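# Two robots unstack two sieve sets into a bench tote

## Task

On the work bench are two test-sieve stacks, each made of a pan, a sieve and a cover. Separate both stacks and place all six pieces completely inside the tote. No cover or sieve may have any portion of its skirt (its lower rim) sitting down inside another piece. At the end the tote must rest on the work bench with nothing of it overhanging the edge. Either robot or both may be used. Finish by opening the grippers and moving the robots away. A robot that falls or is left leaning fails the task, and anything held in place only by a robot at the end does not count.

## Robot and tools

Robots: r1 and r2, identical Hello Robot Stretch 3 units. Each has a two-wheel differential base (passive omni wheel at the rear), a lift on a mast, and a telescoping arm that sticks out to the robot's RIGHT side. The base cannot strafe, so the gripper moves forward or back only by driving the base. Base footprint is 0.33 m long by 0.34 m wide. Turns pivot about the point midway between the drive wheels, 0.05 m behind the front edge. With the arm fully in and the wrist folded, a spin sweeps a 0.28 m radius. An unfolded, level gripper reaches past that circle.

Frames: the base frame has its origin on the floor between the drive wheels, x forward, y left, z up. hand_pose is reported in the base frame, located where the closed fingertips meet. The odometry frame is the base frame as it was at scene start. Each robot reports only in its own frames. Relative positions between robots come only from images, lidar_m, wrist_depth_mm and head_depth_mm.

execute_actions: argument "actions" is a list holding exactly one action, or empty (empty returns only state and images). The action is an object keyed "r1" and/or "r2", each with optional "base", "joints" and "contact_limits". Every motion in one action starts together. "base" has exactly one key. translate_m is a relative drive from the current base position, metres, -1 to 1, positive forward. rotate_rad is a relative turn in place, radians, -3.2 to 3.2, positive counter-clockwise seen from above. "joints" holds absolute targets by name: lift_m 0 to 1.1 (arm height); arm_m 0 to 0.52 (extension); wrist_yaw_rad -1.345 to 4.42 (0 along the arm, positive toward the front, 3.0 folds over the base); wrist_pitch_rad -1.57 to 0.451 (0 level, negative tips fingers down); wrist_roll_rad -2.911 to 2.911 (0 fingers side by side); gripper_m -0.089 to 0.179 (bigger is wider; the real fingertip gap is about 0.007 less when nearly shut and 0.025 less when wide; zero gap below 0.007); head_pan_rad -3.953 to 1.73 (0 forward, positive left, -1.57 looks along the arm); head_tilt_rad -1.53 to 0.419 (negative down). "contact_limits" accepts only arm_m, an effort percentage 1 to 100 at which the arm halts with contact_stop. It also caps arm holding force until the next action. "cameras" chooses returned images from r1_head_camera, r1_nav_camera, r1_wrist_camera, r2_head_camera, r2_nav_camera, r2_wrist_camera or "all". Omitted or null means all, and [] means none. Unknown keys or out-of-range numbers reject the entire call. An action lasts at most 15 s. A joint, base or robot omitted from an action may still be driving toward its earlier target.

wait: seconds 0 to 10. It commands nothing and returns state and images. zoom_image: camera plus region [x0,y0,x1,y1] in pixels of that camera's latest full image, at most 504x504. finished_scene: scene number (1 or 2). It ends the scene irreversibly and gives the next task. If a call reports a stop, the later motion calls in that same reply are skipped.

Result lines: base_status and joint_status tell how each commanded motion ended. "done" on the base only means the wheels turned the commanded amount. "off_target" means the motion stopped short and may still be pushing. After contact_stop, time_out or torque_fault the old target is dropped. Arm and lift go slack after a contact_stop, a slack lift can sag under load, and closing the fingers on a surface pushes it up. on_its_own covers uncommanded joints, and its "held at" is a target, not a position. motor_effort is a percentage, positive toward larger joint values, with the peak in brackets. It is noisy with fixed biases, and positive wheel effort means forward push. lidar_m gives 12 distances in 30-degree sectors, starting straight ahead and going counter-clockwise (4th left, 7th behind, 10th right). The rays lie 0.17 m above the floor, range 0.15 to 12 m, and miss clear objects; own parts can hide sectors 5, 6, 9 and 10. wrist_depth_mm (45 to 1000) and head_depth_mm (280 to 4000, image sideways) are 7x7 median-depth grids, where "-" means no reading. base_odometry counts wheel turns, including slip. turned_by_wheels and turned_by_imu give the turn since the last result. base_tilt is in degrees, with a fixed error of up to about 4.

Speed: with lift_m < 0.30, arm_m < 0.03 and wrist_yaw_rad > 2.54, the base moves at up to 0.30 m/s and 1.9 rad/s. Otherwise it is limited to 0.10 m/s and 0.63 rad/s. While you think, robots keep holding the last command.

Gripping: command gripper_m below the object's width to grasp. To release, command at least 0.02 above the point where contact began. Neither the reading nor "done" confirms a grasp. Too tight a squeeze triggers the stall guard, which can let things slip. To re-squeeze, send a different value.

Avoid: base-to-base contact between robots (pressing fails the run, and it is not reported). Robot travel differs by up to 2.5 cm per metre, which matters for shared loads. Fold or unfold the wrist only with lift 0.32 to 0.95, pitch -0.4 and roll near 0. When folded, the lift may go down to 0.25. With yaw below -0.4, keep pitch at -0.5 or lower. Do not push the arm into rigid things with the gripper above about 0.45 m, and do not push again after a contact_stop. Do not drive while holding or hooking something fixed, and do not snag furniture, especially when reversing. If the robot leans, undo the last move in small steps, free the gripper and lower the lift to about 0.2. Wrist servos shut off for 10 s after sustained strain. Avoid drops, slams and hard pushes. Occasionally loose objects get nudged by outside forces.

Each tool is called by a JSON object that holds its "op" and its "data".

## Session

{"op": "execute_actions", "data": {"actions": []}}

Scene clock: 0.00 s.
r1.base_odometry: x=+0.000 y=+0.000 heading=+0.000 (m, m, rad; r1's odometry frame)
r1.turned_by_wheels: +0.000 (rad since the last result)
r1.turned_by_imu: +0.000 (rad since the last result)
r1.base_tilt: forward=-0.5 right=+0.7 (deg)
r1.lidar_m: 0.89 0.96 1.41 3.60 3.86 3.93 1.14 1.88 1.85 2.51 1.16 0.91
r1.head_depth_mm: 817 816 818 817 816 817 817 / 827 825 828 830 826 828 830 / 838 839 840 839 836 841 841 / 845 848 849 850 845 848 846 / 857 859 861 858 858 857 857 / 866 871 865 870 867 869 873 / 881 880 881 877 879 883 884
r1.base_status: not commanded
r1.joint_positions: lift_m=+0.350 arm_m=-0.001 wrist_yaw_rad=+2.938 wrist_pitch_rad=-0.318 wrist_roll_rad=-0.012 gripper_m=+0.037 head_pan_rad=+0.006 head_tilt_rad=-0.004
r1.joint_status: not commanded
r1.motor_effort: left_wheel=+0 right_wheel=-1 lift_m=+27 arm_m=+0 wrist_yaw_rad=+0 wrist_pitch_rad=+4 wrist_roll_rad=+0 gripper_m=+0 head_pan_rad=+0 head_tilt_rad=+3 (%)
r1.hand_pose: x=+0.0264 y=+0.0871 z=+0.3854 quat_wxyz=(+0.183, +0.702, +0.042, +0.688) (m; r1's base frame)
r1.wrist_depth_mm: - - - - - - - / - - - - - - - / - - - - - - - / - - 951 940 898 884 881 / 759 759 779 741 - 718 727 / 651 642 - 617 568 612 592 / 540 538 526 527 520 531 517
r2.base_odometry: x=+0.000 y=+0.000 heading=+0.000 (m, m, rad; r2's odometry frame)
r2.turned_by_wheels: +0.000 (rad since the last result)
r2.turned_by_imu: +0.000 (rad since the last result)
r2.base_tilt: forward=+1.5 right=-0.2 (deg)
r2.lidar_m: 2.06 1.03 0.83 0.83 0.91 1.42 3.50 3.84 3.89 1.21 1.32 5.24
r2.head_depth_mm: 1977 2957 - - - 3822 2488 / 1985 2914 - - - 3783 2524 / 1953 2875 - - - 3824 2524 / 1943 2880 - - - 3600 2556 / 1924 2670 2820 2786 2763 2687 2398 / 1923 2161 2101 2071 2073 2016 1998 / 1710 1698 1675 1663 1624 1616 1609
r2.base_status: not commanded
r2.joint_positions: lift_m=+0.344 arm_m=-0.001 wrist_yaw_rad=+2.821 wrist_pitch_rad=-0.634 wrist_roll_rad=-0.019 gripper_m=+0.037 head_pan_rad=+0.013 head_tilt_rad=-0.019
r2.joint_status: not commanded
r2.motor_effort: left_wheel=+0 right_wheel=+0 lift_m=+20 arm_m=+0 wrist_yaw_rad=+1 wrist_pitch_rad=+5 wrist_roll_rad=+0 gripper_m=+0 head_pan_rad=+0 head_tilt_rad=+2 (%)
r2.hand_pose: x=+0.0393 y=+0.0382 z=+0.3111 quat_wxyz=(+0.324, +0.692, +0.114, +0.635) (m; r2's base frame)
r2.wrist_depth_mm: - 821 847 908 944 963 - / - 888 907 958 990 - - / - 780 788 825 830 827 837 / - 655 673 674 701 688 691 / 556 - 593 590 587 614 605 / 497 - - 509 519 521 527 / - - - 455 451 466 469
pictures: r1_head_camera (sideways: a quarter turn clockwise sets it upright), r1_nav_camera (sideways: a quarter turn counterclockwise sets it upright), r1_wrist_camera, r2_head_camera (sideways: a quarter turn clockwise sets it upright), r2_nav_camera (sideways: a quarter turn counterclockwise sets it upright), r2_wrist_camera
Images, in order (width x height): r1_head_camera 896x504, r1_nav_camera 672x504, r1_wrist_camera 644x364, r2_head_camera 896x504, r2_nav_camera 672x504, r2_wrist_camera 644x364.

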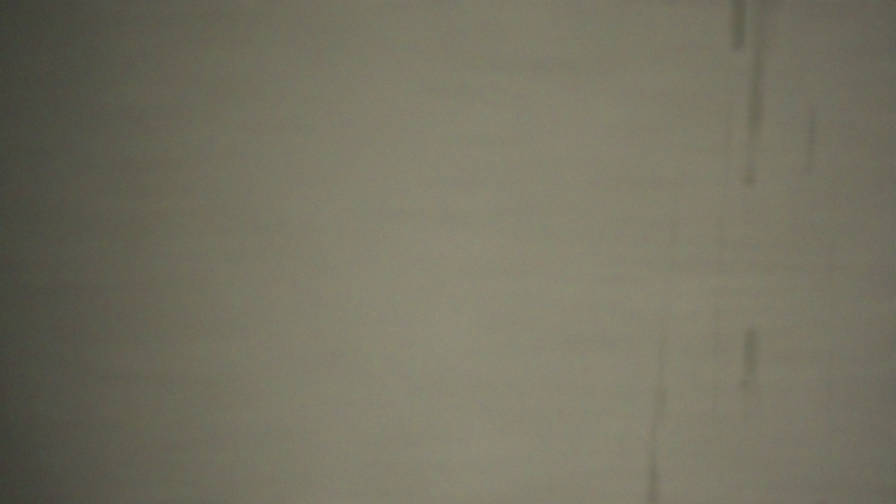

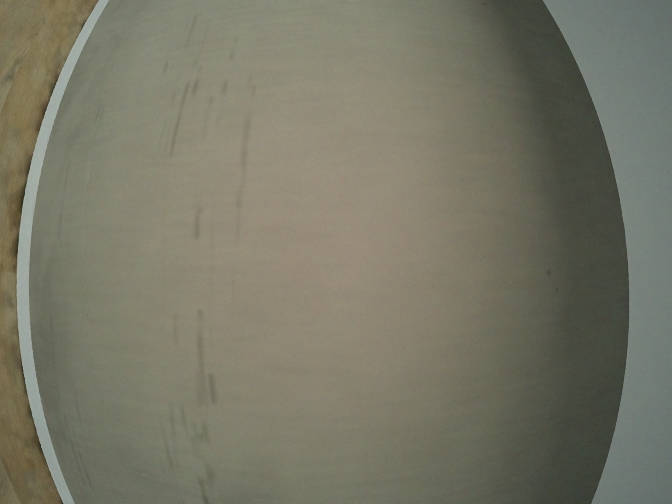

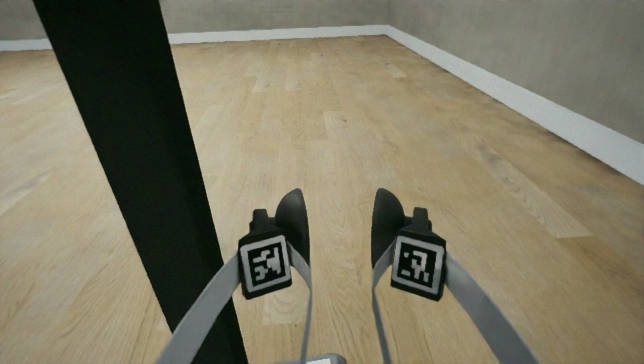

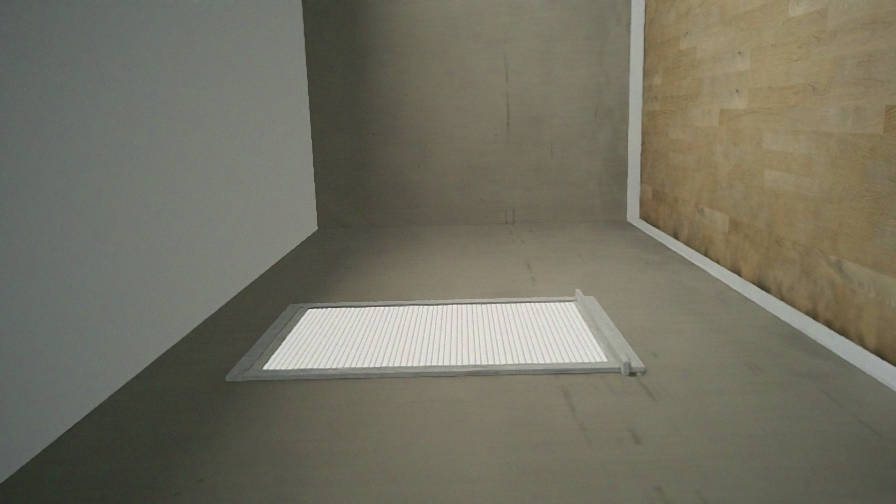

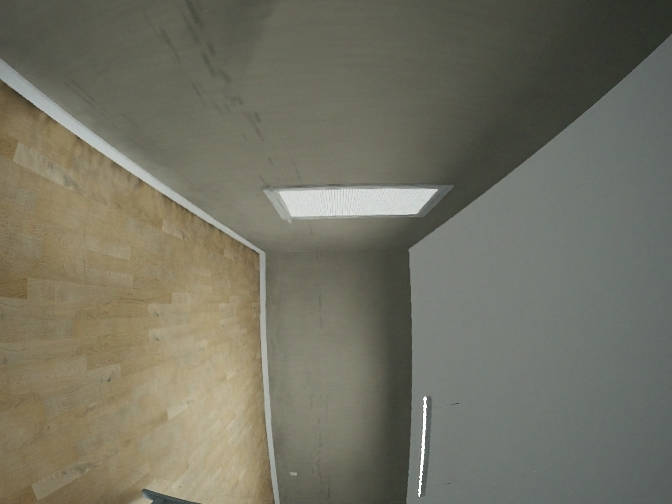

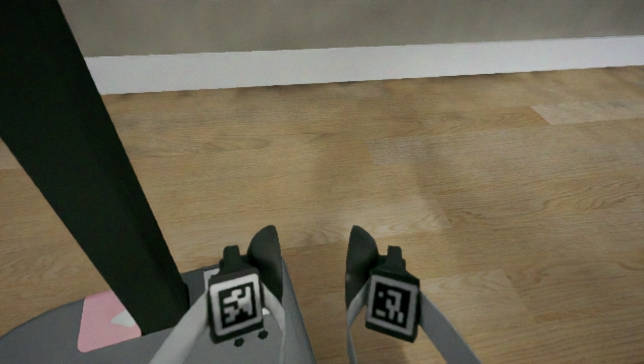

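{"op": "execute_actions", "data": {"actions": [{"r1":{"joints":{"head_pan_rad":-2.7,"head_tilt_rad":-0.5,"lift_m":0.28,"wrist_pitch_rad":-0.4}},"r2":{"joints":{"head_pan_rad":-1.2,"head_tilt_rad":-0.5,"lift_m":0.28,"wrist_pitch_rad":-0.4}}}], "cameras": ["r1_head_camera","r1_nav_camera","r2_head_camera","r2_nav_camera"]}}

Scene clock: 11.30 s.
r1.base_odometry: x=+0.000 y=+0.000 heading=+0.000 (m, m, rad; r1's odometry frame)
r1.turned_by_wheels: +0.000 (rad since the last result)
r1.turned_by_imu: +0.001 (rad since the last result)
r1.base_tilt: forward=-0.3 right=+0.5 (deg)
r1.lidar_m: 0.89 0.95 1.42 3.61 3.86 3.94 1.14 1.88 1.84 2.49 1.16 0.91
r1.head_depth_mm: 3222 3465 3548 1265 1951 1537 1262 / 3373 3602 1844 1351 1959 1541 1258 / 3554 3849 1763 2226 1969 1546 1275 / 3862 - 1673 2356 1981 1551 1276 / - - 1884 2469 1990 1560 1267 / - - 1878 2767 1983 1551 1270 / - - - 2517 1988 1561 1279
r1.base_status: not commanded
r1.joint_positions: lift_m=+0.280 arm_m=-0.001 wrist_yaw_rad=+2.938 wrist_pitch_rad=-0.412 wrist_roll_rad=-0.012 gripper_m=+0.037 head_pan_rad=-2.693 head_tilt_rad=-0.494
r1.joint_status: all done
r1.motor_effort: left_wheel=+0(0) right_wheel=-1(1) lift_m=+22(22) arm_m=+0(0) wrist_yaw_rad=+0(0) wrist_pitch_rad=+4(4) wrist_roll_rad=+0(0) gripper_m=+0(0) head_pan_rad=-3(37) head_tilt_rad=-3(28) (%)
r1.hand_pose: x=+0.0243 y=+0.0766 z=+0.2941 quat_wxyz=(+0.214, +0.699, +0.075, +0.678) (m; r1's base frame)
r1.wrist_depth_mm: - - - - - - - / - - - - - - 991 / 900 - 887 844 856 833 823 / 717 714 679 674 686 671 646 / 587 580 - 579 - 554 544 / 497 499 - 501 457 474 465 / 443 - - - 415 414 410
r2.base_odometry: x=+0.000 y=+0.000 heading=+0.000 (m, m, rad; r2's odometry frame)
r2.turned_by_wheels: +0.000 (rad since the last result)
r2.turned_by_imu: +0.001 (rad since the last result)
r2.base_tilt: forward=+1.7 right=-0.2 (deg)
r2.lidar_m: 2.05 1.03 0.83 0.83 0.91 1.42 3.50 3.83 3.93 1.20 1.32 5.22
r2.head_depth_mm: 3398 3730 3787 1348 2142 1582 1382 / 3645 3827 1964 1469 2159 1600 1397 / 3835 - 1869 2554 2163 1684 1394 / - - 1810 2738 2170 1705 1404 / - - 2047 2681 2096 1720 1423 / - - 2082 2911 2071 1735 1406 / - - - 2774 2157 1737 1427
r2.base_status: not commanded
r2.joint_positions: lift_m=+0.280 arm_m=-0.001 wrist_yaw_rad=+2.821 wrist_pitch_rad=-0.420 wrist_roll_rad=-0.019 gripper_m=+0.037 head_pan_rad=-1.193 head_tilt_rad=-0.494
r2.joint_status: all done
r2.motor_effort: left_wheel=+0(0) right_wheel=+0(0) lift_m=+17(18) arm_m=+0(0) wrist_yaw_rad=+0(0) wrist_pitch_rad=+7(8) wrist_roll_rad=+0(0) gripper_m=+0(0) head_pan_rad=-3(28) head_tilt_rad=-2(19) (%)
r2.hand_pose: x=+0.0493 y=+0.0686 z=+0.2924 quat_wxyz=(+0.256, +0.700, +0.038, +0.666) (m; r2's base frame)
r2.wrist_depth_mm: 747 746 806 834 882 915 974 / - 827 838 890 961 992 - / - 891 928 970 993 - - / - 787 821 810 846 830 888 / - 639 659 665 676 674 689 / - 536 566 546 571 563 552 / 454 - - 471 455 484 486
pictures: r1_head_camera (sideways: a quarter turn clockwise sets it upright), r1_nav_camera (sideways: a quarter turn counterclockwise sets it upright), r2_head_camera (sideways: a quarter turn clockwise sets it upright), r2_nav_camera (sideways: a quarter turn counterclockwise sets it upright)
Images, in order (width x height): r1_head_camera 896x504, r1_nav_camera 672x504, r2_head_camera 896x504, r2_nav_camera 672x504.

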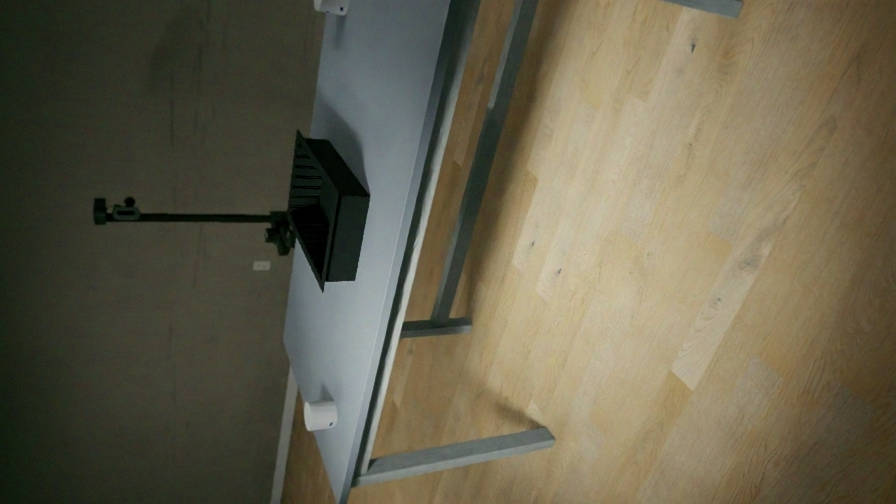

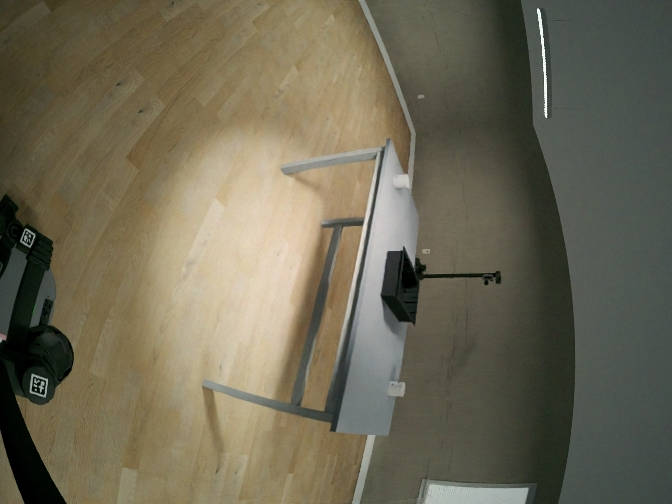

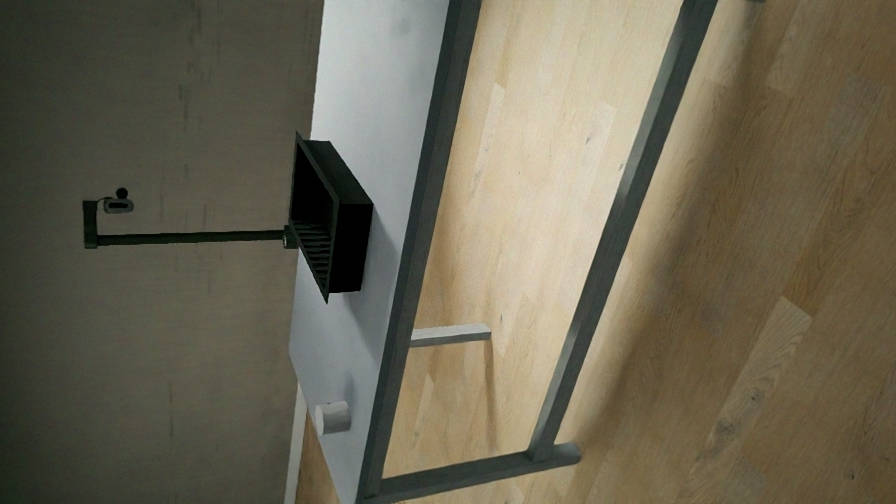

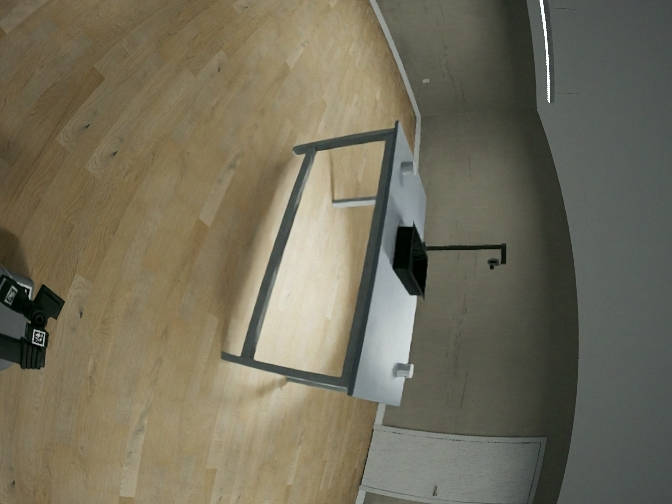

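{"op": "execute_actions", "data": {"actions": [{"r1":{"base":{"rotate_rad":-2.26},"joints":{"head_pan_rad":-0.8}},"r2":{"base":{"rotate_rad":-0.727},"joints":{"head_pan_rad":-0.8}}}], "cameras": []}}

{"op": "execute_actions", "data": {"actions": [{"r1":{"base":{"translate_m":1.0}},"r2":{"base":{"translate_m":1.0}}}], "cameras": ["r1_nav_camera","r2_nav_camera"]}}

Scene clock: 47.87 s.
r1.base_odometry: x=+0.000 y=+0.000 heading=-2.260 (m, m, rad; r1's odometry frame)
r1.turned_by_wheels: -2.260 (rad since the last result)
r1.turned_by_imu: -2.192 (rad since the last result)
r1.base_tilt: forward=-0.5 right=+0.6 (deg)
r1.lidar_m: 1.84 3.45 1.27 0.93 0.90 0.93 1.27 3.47 3.74 4.03 1.14 1.85
r1.head_depth_mm: 3102 3372 3642 2690 1945 1546 1263 / 3154 3492 3696 2339 1900 1544 1263 / 3240 3556 1838 1345 1974 1521 1264 / 3322 3608 1849 1367 1986 1544 1270 / 3394 3676 1704 2156 1979 1552 1264 / 3456 3858 1760 2236 1970 1551 1280 / 3576 3896 1871 2300 1981 1553 1278
r1.base_status: done
r1.joint_positions: lift_m=+0.280 arm_m=-0.001 wrist_yaw_rad=+2.938 wrist_pitch_rad=-0.412 wrist_roll_rad=-0.012 gripper_m=+0.037 head_pan_rad=-0.807 head_tilt_rad=-0.495
r1.joint_status: all done
r1.motor_effort: left_wheel=+2(13) right_wheel=-2(6) lift_m=+22(22) arm_m=+0(0) wrist_yaw_rad=+0(1) wrist_pitch_rad=+4(4) wrist_roll_rad=+0(0) gripper_m=+0(1) head_pan_rad=+3(37) head_tilt_rad=-2(4) (%)
r1.hand_pose: x=+0.0243 y=+0.0766 z=+0.2941 quat_wxyz=(+0.214, +0.699, +0.075, +0.678) (m; r1's base frame)
r1.wrist_depth_mm: 655 - 906 - - - - / 722 - 944 - - - - / 769 - 867 878 843 825 826 / 721 685 701 683 687 665 646 / 589 584 - 557 - 545 539 / 492 499 - 493 451 470 470 / 450 - - - 416 415 413
r2.base_odometry: x=+0.000 y=+0.000 heading=-0.727 (m, m, rad; r2's odometry frame)
r2.turned_by_wheels: -0.727 (rad since the last result)
r2.turned_by_imu: -0.708 (rad since the last result)
r2.base_tilt: forward=+1.7 right=-0.2 (deg)
r2.lidar_m: 1.66 3.56 1.21 0.87 0.83 0.85 1.15 2.92 3.62 4.12 1.20 1.24
r2.head_depth_mm: 3260 3589 3802 2961 2140 1677 1382 / 3358 3598 3908 2800 2174 1686 1390 / 3467 3766 3804 1385 2092 1588 1386 / 3586 3775 3987 1407 2174 1650 1404 / 3590 3904 - 1512 2190 1633 1401 / 3743 3988 1901 1519 2206 1682 1416 / 3728 - 1897 1529 2243 1730 1417
r2.base_status: done
r2.joint_positions: lift_m=+0.280 arm_m=-0.001 wrist_yaw_rad=+2.821 wrist_pitch_rad=-0.419 wrist_roll_rad=-0.019 gripper_m=+0.037 head_pan_rad=-0.807 head_tilt_rad=-0.494
r2.joint_status: all done
r2.motor_effort: left_wheel=+1(8) right_wheel=-1(7) lift_m=+18(19) arm_m=+1(0) wrist_yaw_rad=+0(0) wrist_pitch_rad=+7(7) wrist_roll_rad=+0(0) gripper_m=-1(0) head_pan_rad=+2(20) head_tilt_rad=-2(2) (%)
r2.hand_pose: x=+0.0493 y=+0.0687 z=+0.2925 quat_wxyz=(+0.256, +0.700, +0.038, +0.666) (m; r2's base frame)
r2.wrist_depth_mm: 706 817 - - - - - / - 873 - - - - - / - 868 - - - - - / - 803 820 816 845 839 859 / - 648 685 648 668 686 676 / - 542 566 545 561 559 569 / 456 - - 463 454 475 486
pictures: none
No camera images: the call's "cameras" was empty. Leave "cameras" out to get every camera's image.

Scene clock: 52.97 s.
r1.base_odometry: x=-0.636 y=-0.772 heading=-2.260 (m, m, rad; r1's odometry frame)
r1.turned_by_wheels: +0.000 (rad since the last result)
r1.turned_by_imu: +0.005 (rad since the last result)
r1.base_tilt: forward=-0.4 right=+0.4 (deg)
r1.lidar_m: 4.43 4.26 1.94 1.43 1.40 1.44 1.98 4.46 1.03 1.34 1.29 0.87
r1.head_depth_mm: 2645 2883 3168 1112 811 1451 1261 / 2765 3008 3228 1070 811 1494 1261 / 2845 3067 3405 1133 815 1553 1274 / 2931 3174 3424 1128 843 1541 1270 / 2962 3262 3544 1136 856 1552 1268 / 3068 3331 3593 1146 890 1555 1266 / 3122 3420 3690 1213 906 1189 1211
r1.base_status: done
r1.joint_positions: lift_m=+0.280 arm_m=-0.001 wrist_yaw_rad=+2.938 wrist_pitch_rad=-0.413 wrist_roll_rad=-0.012 gripper_m=+0.037 head_pan_rad=-0.807 head_tilt_rad=-0.495
r1.joint_status: not commanded
r1.motor_effort: left_wheel=+1(11) right_wheel=-2(3) lift_m=+21(22) arm_m=+0(0) wrist_yaw_rad=+0(0) wrist_pitch_rad=+4(4) wrist_roll_rad=+0(0) gripper_m=+0(0) head_pan_rad=+4(3) head_tilt_rad=-2(2) (%)
r1.hand_pose: x=+0.0243 y=+0.0766 z=+0.2941 quat_wxyz=(+0.214, +0.699, +0.075, +0.678) (m; r1's base frame)
r1.wrist_depth_mm: - - - - - - - / - - - - - - - / 901 - 889 859 847 828 820 / 710 698 676 672 668 652 637 / 580 586 - 566 - 558 539 / 499 501 - 489 455 469 467 / 446 - - - 417 415 411
r2.base_odometry: x=+0.747 y=-0.665 heading=-0.727 (m, m, rad; r2's odometry frame)
r2.turned_by_wheels: +0.000 (rad since the last result)
r2.turned_by_imu: +0.002 (rad since the last result)
r2.base_tilt: forward=+1.6 right=-0.2 (deg)
r2.lidar_m: 0.95 4.36 1.97 1.41 1.36 1.39 1.87 4.36 0.98 0.72 0.69 0.71
r2.head_depth_mm: 2820 3123 3247 1146 882 1541 1389 / 2975 3131 3388 1215 885 1570 1385 / 2982 3233 3452 1171 893 1589 1400 / 3047 3288 3529 1249 904 1645 1408 / 3145 3360 3669 1260 906 1667 1415 / 3147 3498 3698 1267 911 1734 1417 / 3262 3525 3885 1274 934 1726 1424
r2.base_status: done
r2.joint_positions: lift_m=+0.280 arm_m=-0.001 wrist_yaw_rad=+2.821 wrist_pitch_rad=-0.419 wrist_roll_rad=-0.019 gripper_m=+0.037 head_pan_rad=-0.807 head_tilt_rad=-0.495
r2.joint_status: not commanded
r2.motor_effort: left_wheel=+1(7) right_wheel=-1(5) lift_m=+18(17) arm_m=+0(0) wrist_yaw_rad=+0(1) wrist_pitch_rad=+7(7) wrist_roll_rad=+0(0) gripper_m=-1(1) head_pan_rad=+2(2) head_tilt_rad=-2(1) (%)
r2.hand_pose: x=+0.0494 y=+0.0687 z=+0.2926 quat_wxyz=(+0.255, +0.700, +0.038, +0.666) (m; r2's base frame)
r2.wrist_depth_mm: - - - - - - - / - - - - - - - / - - - - - - - / - 805 828 823 835 850 876 / - 647 675 686 676 667 677 / - 533 569 551 561 562 561 / 454 - - 464 460 477 474
pictures: r1_nav_camera (sideways: a quarter turn counterclockwise sets it upright), r2_nav_camera (sideways: a quarter turn counterclockwise sets it upright)
Images, in order (width x height): r1_nav_camera 672x504, r2_nav_camera 672x504.

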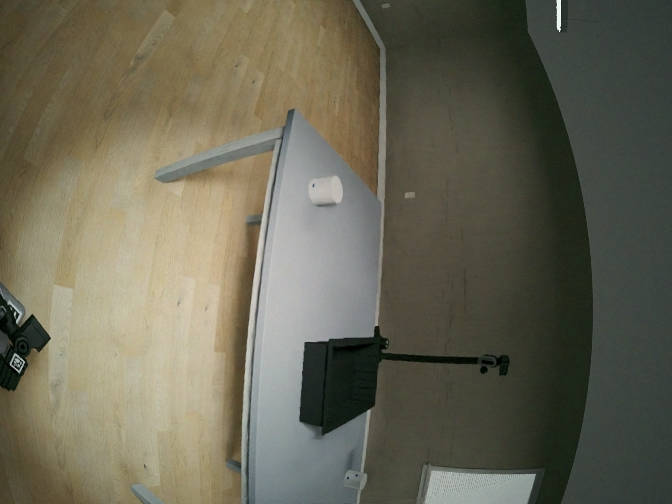

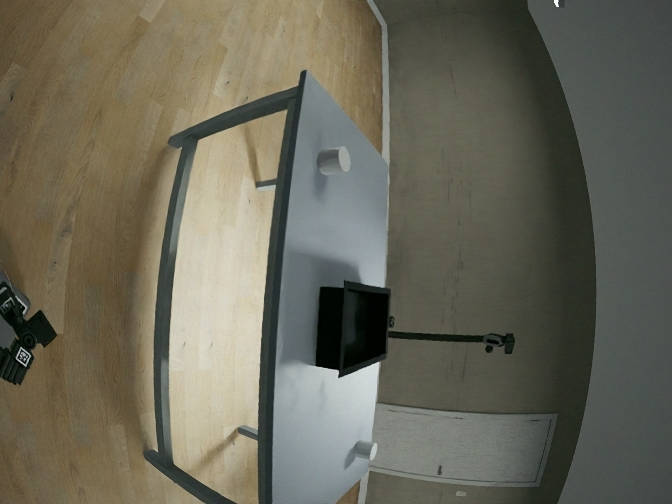

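{"op": "execute_actions", "data": {"actions": [{"r1":{"base":{"translate_m":0.5},"joints":{"lift_m":0.93,"head_pan_rad":-1.57,"head_tilt_rad":-0.8}},"r2":{"base":{"translate_m":0.55},"joints":{"lift_m":0.93,"head_pan_rad":-1.57,"head_tilt_rad":-0.8}}}], "cameras": []}}

{"op": "execute_actions", "data": {"actions": [{"r1":{"base":{"rotate_rad":0.535},"joints":{"wrist_yaw_rad":0,"gripper_m":0.125}},"r2":{"base":{"rotate_rad":0.56},"joints":{"wrist_yaw_rad":0,"gripper_m":0.125}}}], "cameras": ["r1_head_camera","r1_wrist_camera","r2_head_camera","r2_wrist_camera"]}}

Scene clock: 68.43 s.
r1.base_odometry: x=-0.954 y=-1.158 heading=-2.260 (m, m, rad; r1's odometry frame)
r1.turned_by_wheels: +0.000 (rad since the last result)
r1.turned_by_imu: +0.004 (rad since the last result)
r1.base_tilt: forward=-0.5 right=+0.4 (deg)
r1.lidar_m: 3.99 3.83 2.30 1.67 1.64 1.70 2.34 4.89 1.29 1.09 1.05 0.43
r1.head_depth_mm: 3741 1243 874 778 - 1233 1112 / 3521 1254 856 757 - 1250 1139 / 3340 1123 837 737 - - - / 2998 1110 895 737 - 1233 - / 2879 3124 932 738 - 1235 1118 / 2757 2964 934 743 628 1265 1117 / 2624 2815 937 740 613 1263 1057
r1.base_status: done
r1.joint_positions: lift_m=+0.930 arm_m=-0.001 wrist_yaw_rad=+2.938 wrist_pitch_rad=-0.413 wrist_roll_rad=-0.012 gripper_m=+0.037 head_pan_rad=-1.563 head_tilt_rad=-0.790
r1.joint_status: all done
r1.motor_effort: left_wheel=+0(10) right_wheel=-1(3) lift_m=+30(28) arm_m=+0(1) wrist_yaw_rad=-1(0) wrist_pitch_rad=+4(4) wrist_roll_rad=+0(0) gripper_m=+0(0) head_pan_rad=-3(38) head_tilt_rad=-5(24) (%)
r1.hand_pose: x=+0.0243 y=+0.0765 z=+0.9436 quat_wxyz=(+0.214, +0.699, +0.075, +0.678) (m; r1's base frame)
r1.wrist_depth_mm: - - - - - - - / - - - - - - - / - - - - - - - / - - - - - - - / - - - - - - - / - - - - - - - / - - - - - - -
r2.base_odometry: x=+1.158 y=-1.030 heading=-0.727 (m, m, rad; r2's odometry frame)
r2.turned_by_wheels: +0.000 (rad since the last result)
r2.turned_by_imu: +0.003 (rad since the last result)
r2.base_tilt: forward=+1.6 right=-0.2 (deg)
r2.lidar_m: 4.07 3.89 2.38 1.71 1.65 1.68 2.26 4.82 0.59 0.42 0.40 0.41
r2.head_depth_mm: 3904 1243 916 782 - - 1174 / 3697 1272 866 767 695 - - / 3378 1289 958 773 677 - - / 3185 1122 963 778 689 - 1152 / 3066 3244 934 786 670 - 1150 / 2957 3113 994 792 656 943 1194 / 2771 3029 1000 797 658 587 1212
r2.base_status: done
r2.joint_positions: lift_m=+0.930 arm_m=-0.001 wrist_yaw_rad=+2.821 wrist_pitch_rad=-0.418 wrist_roll_rad=-0.019 gripper_m=+0.037 head_pan_rad=-1.563 head_tilt_rad=-0.790
r2.joint_status: all done
r2.motor_effort: left_wheel=+0(9) right_wheel=-1(6) lift_m=+22(24) arm_m=+0(0) wrist_yaw_rad=+0(0) wrist_pitch_rad=+6(7) wrist_roll_rad=-1(0) gripper_m=+0(0) head_pan_rad=-3(29) head_tilt_rad=-3(19) (%)
r2.hand_pose: x=+0.0494 y=+0.0688 z=+0.9424 quat_wxyz=(+0.255, +0.700, +0.037, +0.666) (m; r2's base frame)
r2.wrist_depth_mm: - - - - - - - / - - - - - - - / - - - - - - - / - - - - - - - / - - - - - - - / - - - - - - - / - - - - - - -
pictures: none
No camera images: the call's "cameras" was empty. Leave "cameras" out to get every camera's image.

Scene clock: 70.90 s.
r1.base_odometry: x=-0.954 y=-1.158 heading=-1.725 (m, m, rad; r1's odometry frame)
r1.turned_by_wheels: +0.535 (rad since the last result)
r1.turned_by_imu: +0.522 (rad since the last result)
r1.base_tilt: forward=-0.5 right=+0.5 (deg)
r1.lidar_m: 3.83 2.30 1.67 1.63 1.69 2.32 4.89 1.29 1.09 1.05 0.43 3.99
r1.head_depth_mm: 2676 2911 921 776 - - 1071 / 2687 2941 923 780 - - 1093 / 2673 2933 923 791 - - 1098 / 2669 2903 926 676 651 1275 1124 / 2688 2945 926 740 643 1252 1119 / 2707 2984 2036 737 644 1234 1120 / 2707 2930 2335 1829 1427 1283 1122
r1.base_status: done
r1.joint_positions: lift_m=+0.930 arm_m=-0.001 wrist_yaw_rad=+0.002 wrist_pitch_rad=-0.413 wrist_roll_rad=-0.012 gripper_m=+0.125 head_pan_rad=-1.563 head_tilt_rad=-0.790
r1.joint_status: all done
r1.motor_effort: left_wheel=-1(7) right_wheel=+1(4) lift_m=+30(30) arm_m=+0(0) wrist_yaw_rad=-2(0) wrist_pitch_rad=+4(4) wrist_roll_rad=+0(0) gripper_m=+0(94) head_pan_rad=-3(3) head_tilt_rad=-4(4) (%)
r1.hand_pose: x=-0.0211 y=-0.3689 z=+0.9436 quat_wxyz=(+0.697, +0.147, -0.688, -0.144) (m; r1's base frame)
r1.wrist_depth_mm: - - - - - - - / - - - 879 820 791 645 / - - 675 626 619 602 518 / - - 510 473 488 481 467 / - - 416 353 404 - 392 / - - 350 352 347 336 342 / - 309 309 304 304 301 298
r2.base_odometry: x=+1.158 y=-1.030 heading=-0.167 (m, m, rad; r2's odometry frame)
r2.turned_by_wheels: +0.560 (rad since the last result)
r2.turned_by_imu: +0.552 (rad since the last result)
r2.base_tilt: forward=+1.6 right=-0.3 (deg)
r2.lidar_m: 3.89 2.32 1.70 1.63 1.69 2.32 4.81 0.57 0.42 0.40 0.42 4.05
r2.head_depth_mm: 2788 3019 951 783 - - - / 2808 3007 957 792 - - - / 2818 3010 963 809 - - - / 2831 3074 975 800 648 1341 1161 / 2814 3059 982 785 651 1345 1134 / 2820 3096 992 789 655 870 1142 / 2813 3070 2466 814 663 785 1213
r2.base_status: done
r2.joint_positions: lift_m=+0.930 arm_m=-0.001 wrist_yaw_rad=+0.002 wrist_pitch_rad=-0.418 wrist_roll_rad=-0.019 gripper_m=+0.125 head_pan_rad=-1.563 head_tilt_rad=-0.790
r2.joint_status: all done
r2.motor_effort: left_wheel=-2(5) right_wheel=+3(7) lift_m=+21(23) arm_m=+0(0) wrist_yaw_rad=-1(3) wrist_pitch_rad=+6(6) wrist_roll_rad=+0(0) gripper_m=+0(94) head_pan_rad=-3(3) head_tilt_rad=-3(3) (%)
r2.hand_pose: x=-0.0211 y=-0.3685 z=+0.9424 quat_wxyz=(+0.699, +0.149, -0.685, -0.145) (m; r2's base frame)
r2.wrist_depth_mm: - - - - - - - / - - - - - - - / - - 790 812 820 714 738 / - 612 595 599 612 568 617 / - 484 436 474 482 488 416 / 393 - 362 391 399 423 407 / 331 329 339 341 344 330 349
pictures: r1_head_camera (sideways: a quarter turn clockwise sets it upright), r1_wrist_camera, r2_head_camera (sideways: a quarter turn clockwise sets it upright), r2_wrist_camera
Images, in order (width x height): r1_head_camera 896x504, r1_wrist_camera 644x364, r2_head_camera 896x504, r2_wrist_camera 644x364.

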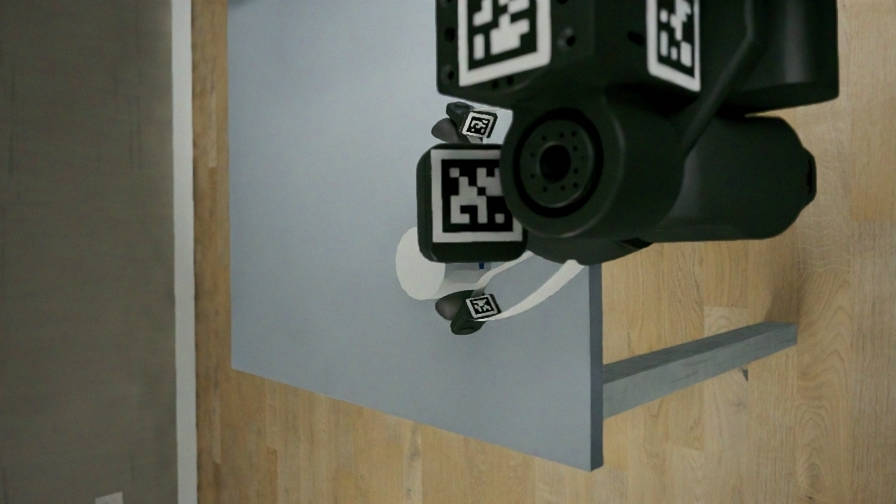

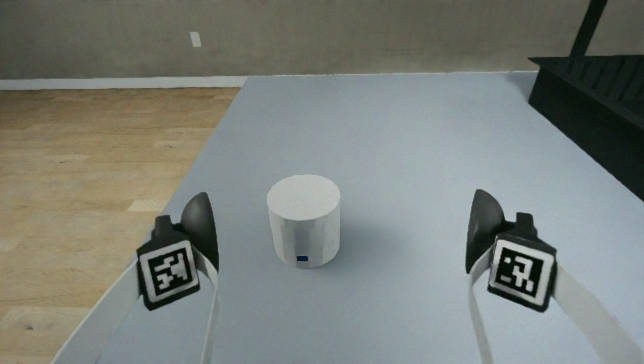

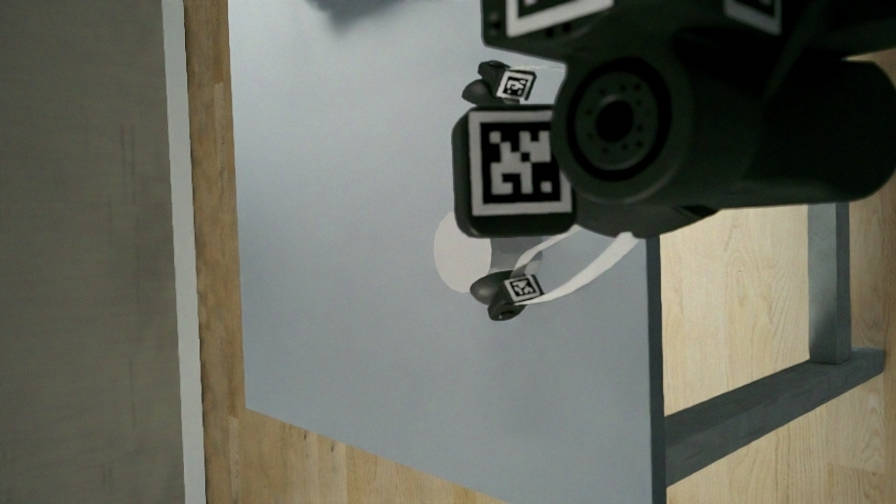

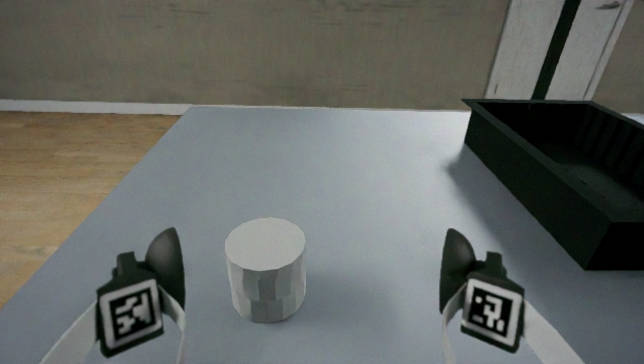

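{"op": "execute_actions", "data": {"actions": [{"r1":{"base":{"translate_m":0.041},"joints":{"lift_m":0.97,"wrist_pitch_rad":-1.15,"arm_m":0.30,"head_pan_rad":-2.55,"head_tilt_rad":-0.45}},"r2":{"base":{"translate_m":0.046},"joints":{"lift_m":0.97,"wrist_pitch_rad":-1.15,"arm_m":0.285,"head_pan_rad":-2.55,"head_tilt_rad":-0.45}}}], "cameras": ["r1_head_camera","r1_wrist_camera","r2_head_camera","r2_wrist_camera"]}}

Scene clock: 91.07 s.
r1.base_odometry: x=-0.960 y=-1.198 heading=-1.725 (m, m, rad; r1's odometry frame)
r1.turned_by_wheels: +0.000 (rad since the last result)
r1.turned_by_imu: +0.002 (rad since the last result)
r1.base_tilt: forward=-0.4 right=+0.6 (deg)
r1.lidar_m: 3.78 2.30 1.66 1.63 1.69 2.32 4.93 1.33 1.09 0.45 0.42 3.95
r1.head_depth_mm: - - - 2910 2056 1646 - / - - - 1378 1825 1649 - / - - - 1221 1840 1729 - / - - - 1218 898 - - / - - - 1233 902 - - / 3676 3707 3968 1102 824 - - / 3272 3392 3619 1148 - - -
r1.base_status: done
r1.joint_positions: lift_m=+0.970 arm_m=+0.300 wrist_yaw_rad=+0.000 wrist_pitch_rad=-1.151 wrist_roll_rad=-0.012 gripper_m=+0.125 head_pan_rad=-2.543 head_tilt_rad=-0.458
r1.joint_status: all done
r1.motor_effort: left_wheel=-2(4) right_wheel=+1(6) lift_m=+30(34) arm_m=+3(5) wrist_yaw_rad=+0(1) wrist_pitch_rad=+0(3) wrist_roll_rad=+0(0) gripper_m=+1(0) head_pan_rad=-3(36) head_tilt_rad=+4(27) (%)
r1.hand_pose: x=-0.0216 y=-0.5272 z=+0.8647 quat_wxyz=(+0.597, +0.387, -0.589, -0.383) (m; r1's base frame)
r1.wrist_depth_mm: - 309 299 301 297 293 287 / - 295 293 288 285 284 280 / - 286 282 282 278 273 271 / - 276 272 198 267 265 262 / - 267 265 193 257 - 254 / - 262 258 252 254 248 248 / 960 251 249 247 247 243 243
r2.base_odometry: x=+1.204 y=-1.038 heading=-0.167 (m, m, rad; r2's odometry frame)
r2.turned_by_wheels: +0.000 (rad since the last result)
r2.turned_by_imu: +0.002 (rad since the last result)
r2.base_tilt: forward=+1.6 right=-0.1 (deg)
r2.lidar_m: 3.83 2.32 1.70 1.63 1.70 2.32 4.84 0.57 0.42 0.40 0.42 4.00
r2.head_depth_mm: - - - 2956 2078 1692 1503 / - - - 1320 1468 1697 - / - - - 1337 986 1764 - / - - - 1350 949 783 - / - - - 1381 897 - - / 3805 3856 - 1381 966 - - / 3532 3618 3830 3401 1041 - -
r2.base_status: done
r2.joint_positions: lift_m=+0.970 arm_m=+0.285 wrist_yaw_rad=+0.000 wrist_pitch_rad=-1.154 wrist_roll_rad=-0.019 gripper_m=+0.125 head_pan_rad=-2.543 head_tilt_rad=-0.458
r2.joint_status: all done
r2.motor_effort: left_wheel=-1(3) right_wheel=+2(7) lift_m=+23(22) arm_m=+3(2) wrist_yaw_rad=+0(2) wrist_pitch_rad=+2(6) wrist_roll_rad=+0(0) gripper_m=+0(0) head_pan_rad=-3(29) head_tilt_rad=+2(17) (%)
r2.hand_pose: x=-0.0216 y=-0.5115 z=+0.8646 quat_wxyz=(+0.598, +0.389, -0.587, -0.382) (m; r2's base frame)
r2.wrist_depth_mm: 322 322 330 334 340 342 349 / 306 308 312 318 324 328 329 / 290 295 299 301 306 307 315 / 283 282 286 288 292 292 298 / 265 269 269 202 277 285 287 / 255 - 256 192 266 272 273 / 246 246 249 247 258 254 261
pictures: r1_head_camera (sideways: a quarter turn clockwise sets it upright), r1_wrist_camera, r2_head_camera (sideways: a quarter turn clockwise sets it upright), r2_wrist_camera
Images, in order (width x height): r1_head_camera 896x504, r1_wrist_camera 644x364, r2_head_camera 896x504, r2_wrist_camera 644x364.

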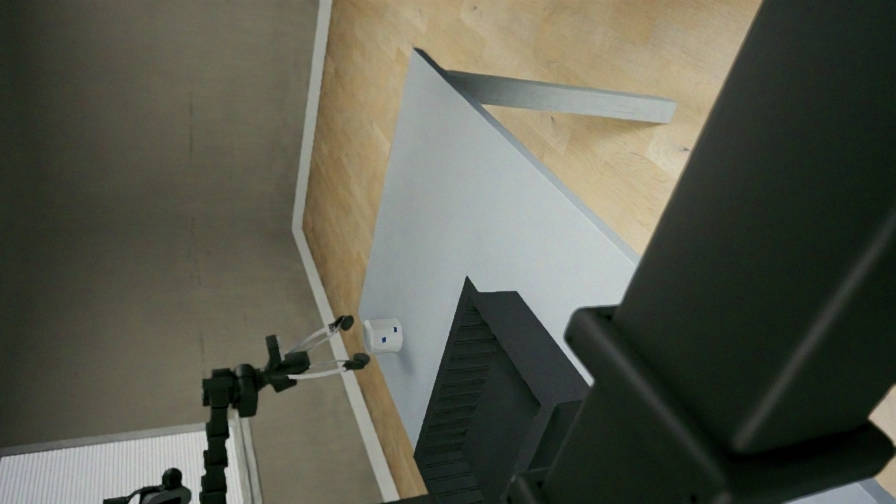

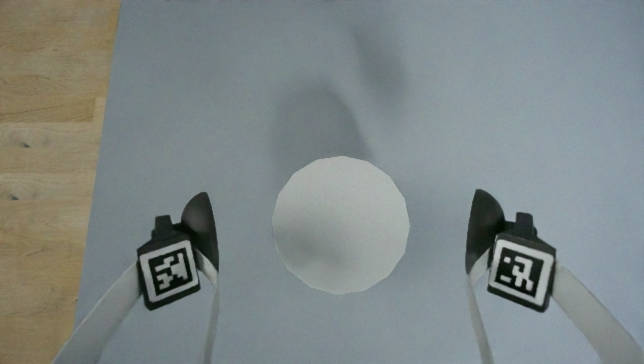

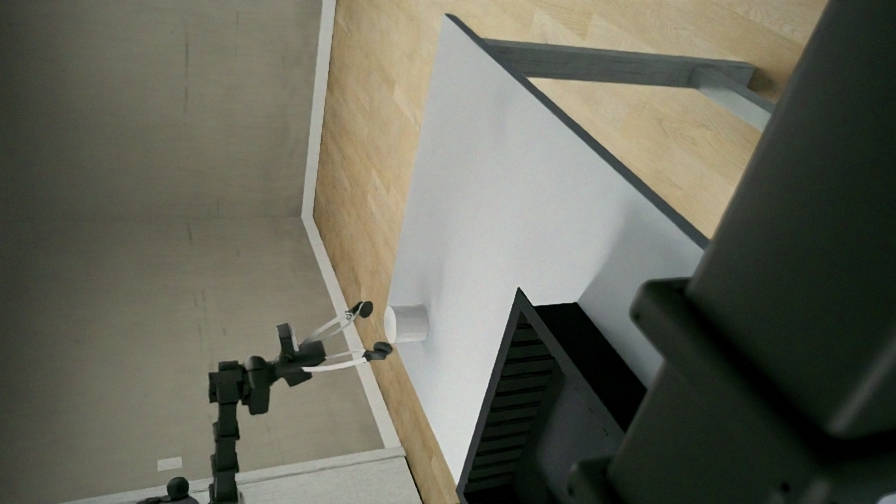

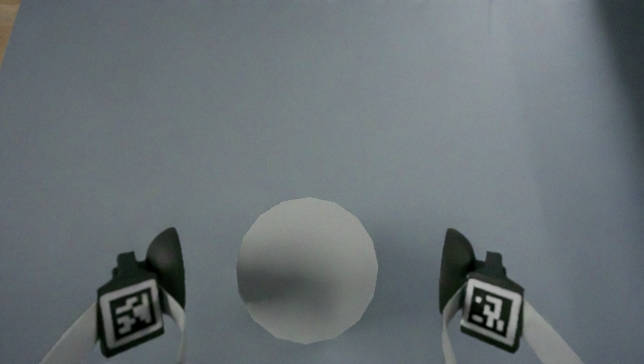

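{"op": "execute_actions", "data": {"actions": [{"r1":{"joints":{"lift_m":0.927,"arm_m":0.31}},"r2":{"base":{"translate_m":0.003},"joints":{"lift_m":0.923,"arm_m":0.295}}}], "cameras": ["r1_head_camera","r1_wrist_camera","r2_head_camera","r2_wrist_camera"]}}

{"op": "zoom_image", "data": {"camera": "r1_head_camera", "region": [330, 300, 420, 380]}}

{"op": "zoom_image", "data": {"camera": "r2_head_camera", "region": [355, 285, 445, 365]}}

Scene clock: 105.07 s.
r1.base_odometry: x=-0.960 y=-1.198 heading=-1.725 (m, m, rad; r1's odometry frame)
r1.turned_by_wheels: +0.000 (rad since the last result)
r1.turned_by_imu: +0.001 (rad since the last result)
r1.base_tilt: forward=-0.4 right=+0.4 (deg)
r1.lidar_m: 3.79 2.29 1.66 1.63 1.69 2.32 4.95 1.33 1.09 0.45 0.42 3.94
r1.head_depth_mm: - - - 2917 2057 1585 1289 / - - - 1379 1839 1591 1331 / - - - 1220 1852 1597 1417 / - - - 1227 897 1590 - / - - - 1229 863 725 - / 3705 3798 3954 1104 817 713 - / 3266 3391 3631 1138 844 - -
r1.base_status: not commanded
r1.joint_positions: lift_m=+0.927 arm_m=+0.310 wrist_yaw_rad=+0.000 wrist_pitch_rad=-1.151 wrist_roll_rad=-0.012 gripper_m=+0.125 head_pan_rad=-2.543 head_tilt_rad=-0.458
r1.joint_status: all done
r1.motor_effort: left_wheel=-2(2) right_wheel=+1(1) lift_m=+21(26) arm_m=+2(1) wrist_yaw_rad=+0(0) wrist_pitch_rad=+0(0) wrist_roll_rad=+0(0) gripper_m=+0(1) head_pan_rad=-3(3) head_tilt_rad=+4(4) (%)
r1.hand_pose: x=-0.0216 y=-0.5371 z=+0.8221 quat_wxyz=(+0.597, +0.387, -0.589, -0.383) (m; r1's base frame)
r1.wrist_depth_mm: - 260 252 252 248 245 242 / - 247 246 243 240 237 235 / - 241 237 234 231 229 227 / - 232 232 155 223 225 222 / 231 226 224 150 150 - 214 / 222 220 217 146 146 210 209 / 217 212 211 207 206 205 204
r2.base_odometry: x=+1.207 y=-1.038 heading=-0.167 (m, m, rad; r2's odometry frame)
r2.turned_by_wheels: +0.000 (rad since the last result)
r2.turned_by_imu: +0.001 (rad since the last result)
r2.base_tilt: forward=+1.6 right=-0.1 (deg)
r2.lidar_m: 3.84 2.32 1.69 1.63 1.70 2.32 4.86 0.57 0.42 0.40 0.42 4.00
r2.head_depth_mm: - - - 3000 2083 1693 1430 / - - - 1325 1490 1702 1387 / - - - 1334 981 1722 1402 / - - - 1346 952 785 1504 / - - - 1370 893 738 - / 3869 3978 - 1382 960 745 - / 3498 3555 3795 3399 971 773 -
r2.base_status: done
r2.joint_positions: lift_m=+0.923 arm_m=+0.295 wrist_yaw_rad=+0.000 wrist_pitch_rad=-1.154 wrist_roll_rad=-0.019 gripper_m=+0.125 head_pan_rad=-2.543 head_tilt_rad=-0.458
r2.joint_status: all done
r2.motor_effort: left_wheel=-1(5) right_wheel=+2(6) lift_m=+18(20) arm_m=+3(4) wrist_yaw_rad=+0(0) wrist_pitch_rad=+2(2) wrist_roll_rad=+0(0) gripper_m=+0(0) head_pan_rad=-3(3) head_tilt_rad=+3(2) (%)
r2.hand_pose: x=-0.0216 y=-0.5213 z=+0.8178 quat_wxyz=(+0.598, +0.390, -0.587, -0.383) (m; r2's base frame)
r2.wrist_depth_mm: 267 266 273 276 281 286 289 / 252 255 259 262 266 270 272 / 241 244 245 250 253 255 257 / 230 231 236 238 241 244 246 / 221 223 222 155 231 234 235 / 211 - 148 147 152 224 226 / 204 203 203 142 209 211 217
pictures: r1_head_camera (sideways: a quarter turn clockwise sets it upright), r1_wrist_camera, r2_head_camera (sideways: a quarter turn clockwise sets it upright), r2_wrist_camera
Images, in order (width x height): r1_head_camera 896x504, r1_wrist_camera 644x364, r2_head_camera 896x504, r2_wrist_camera 644x364.

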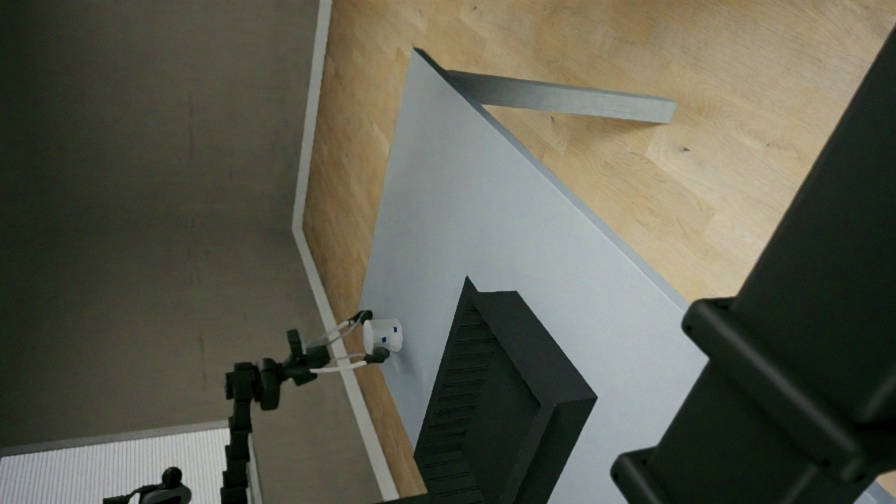

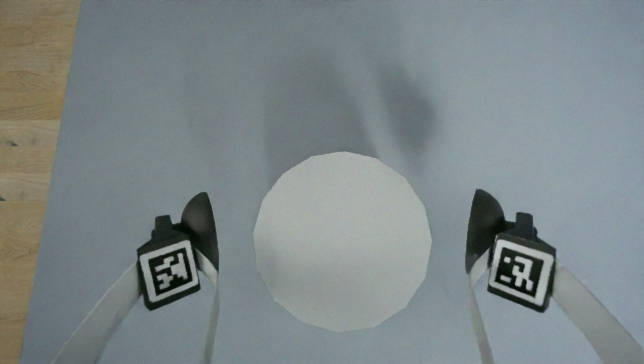

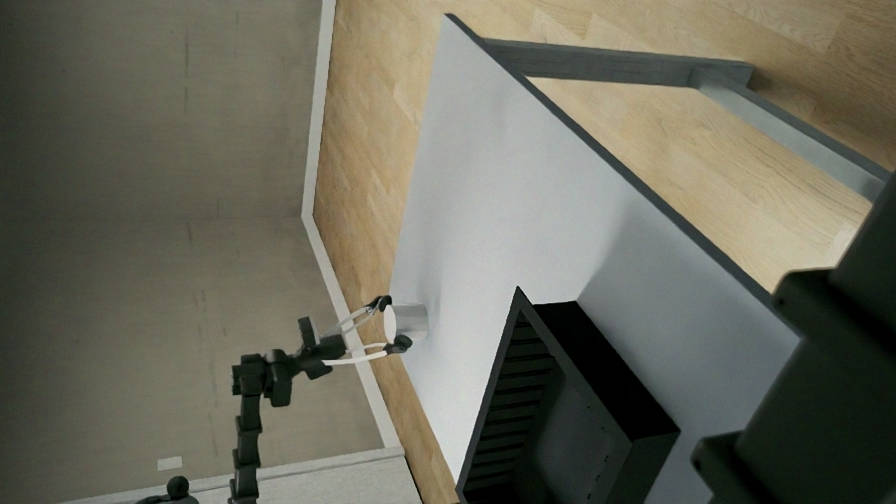

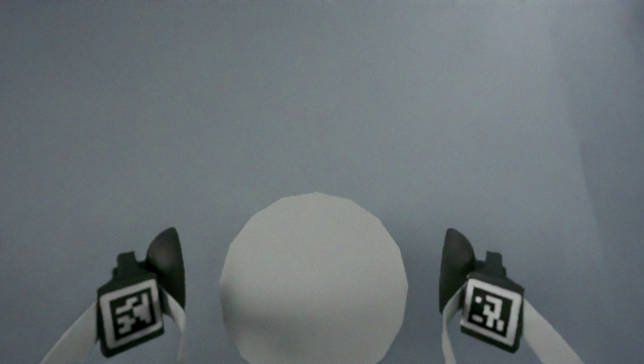

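Region (330, 300, 420, 380) of r1_head_camera's 896x504 image, scaled by 5.600, with more detail than that image has.

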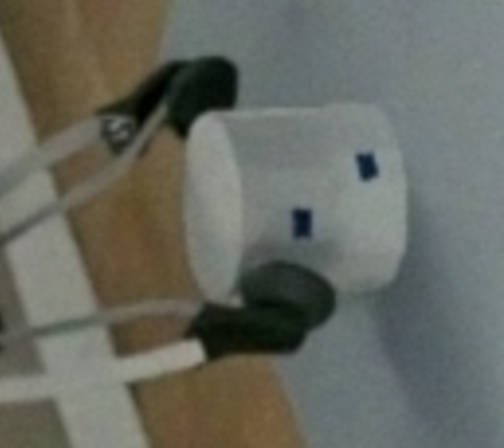

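Region (355, 285, 445, 365) of r2_head_camera's 896x504 image, scaled by 5.600, with more detail than that image has.

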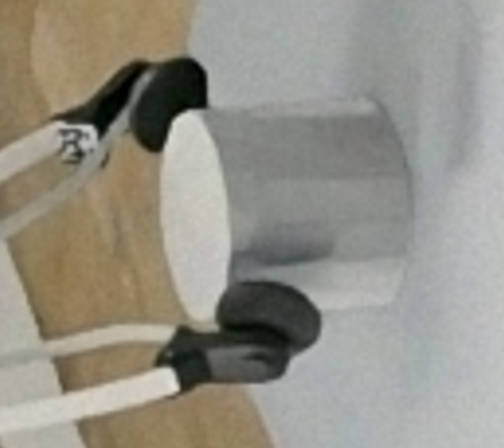

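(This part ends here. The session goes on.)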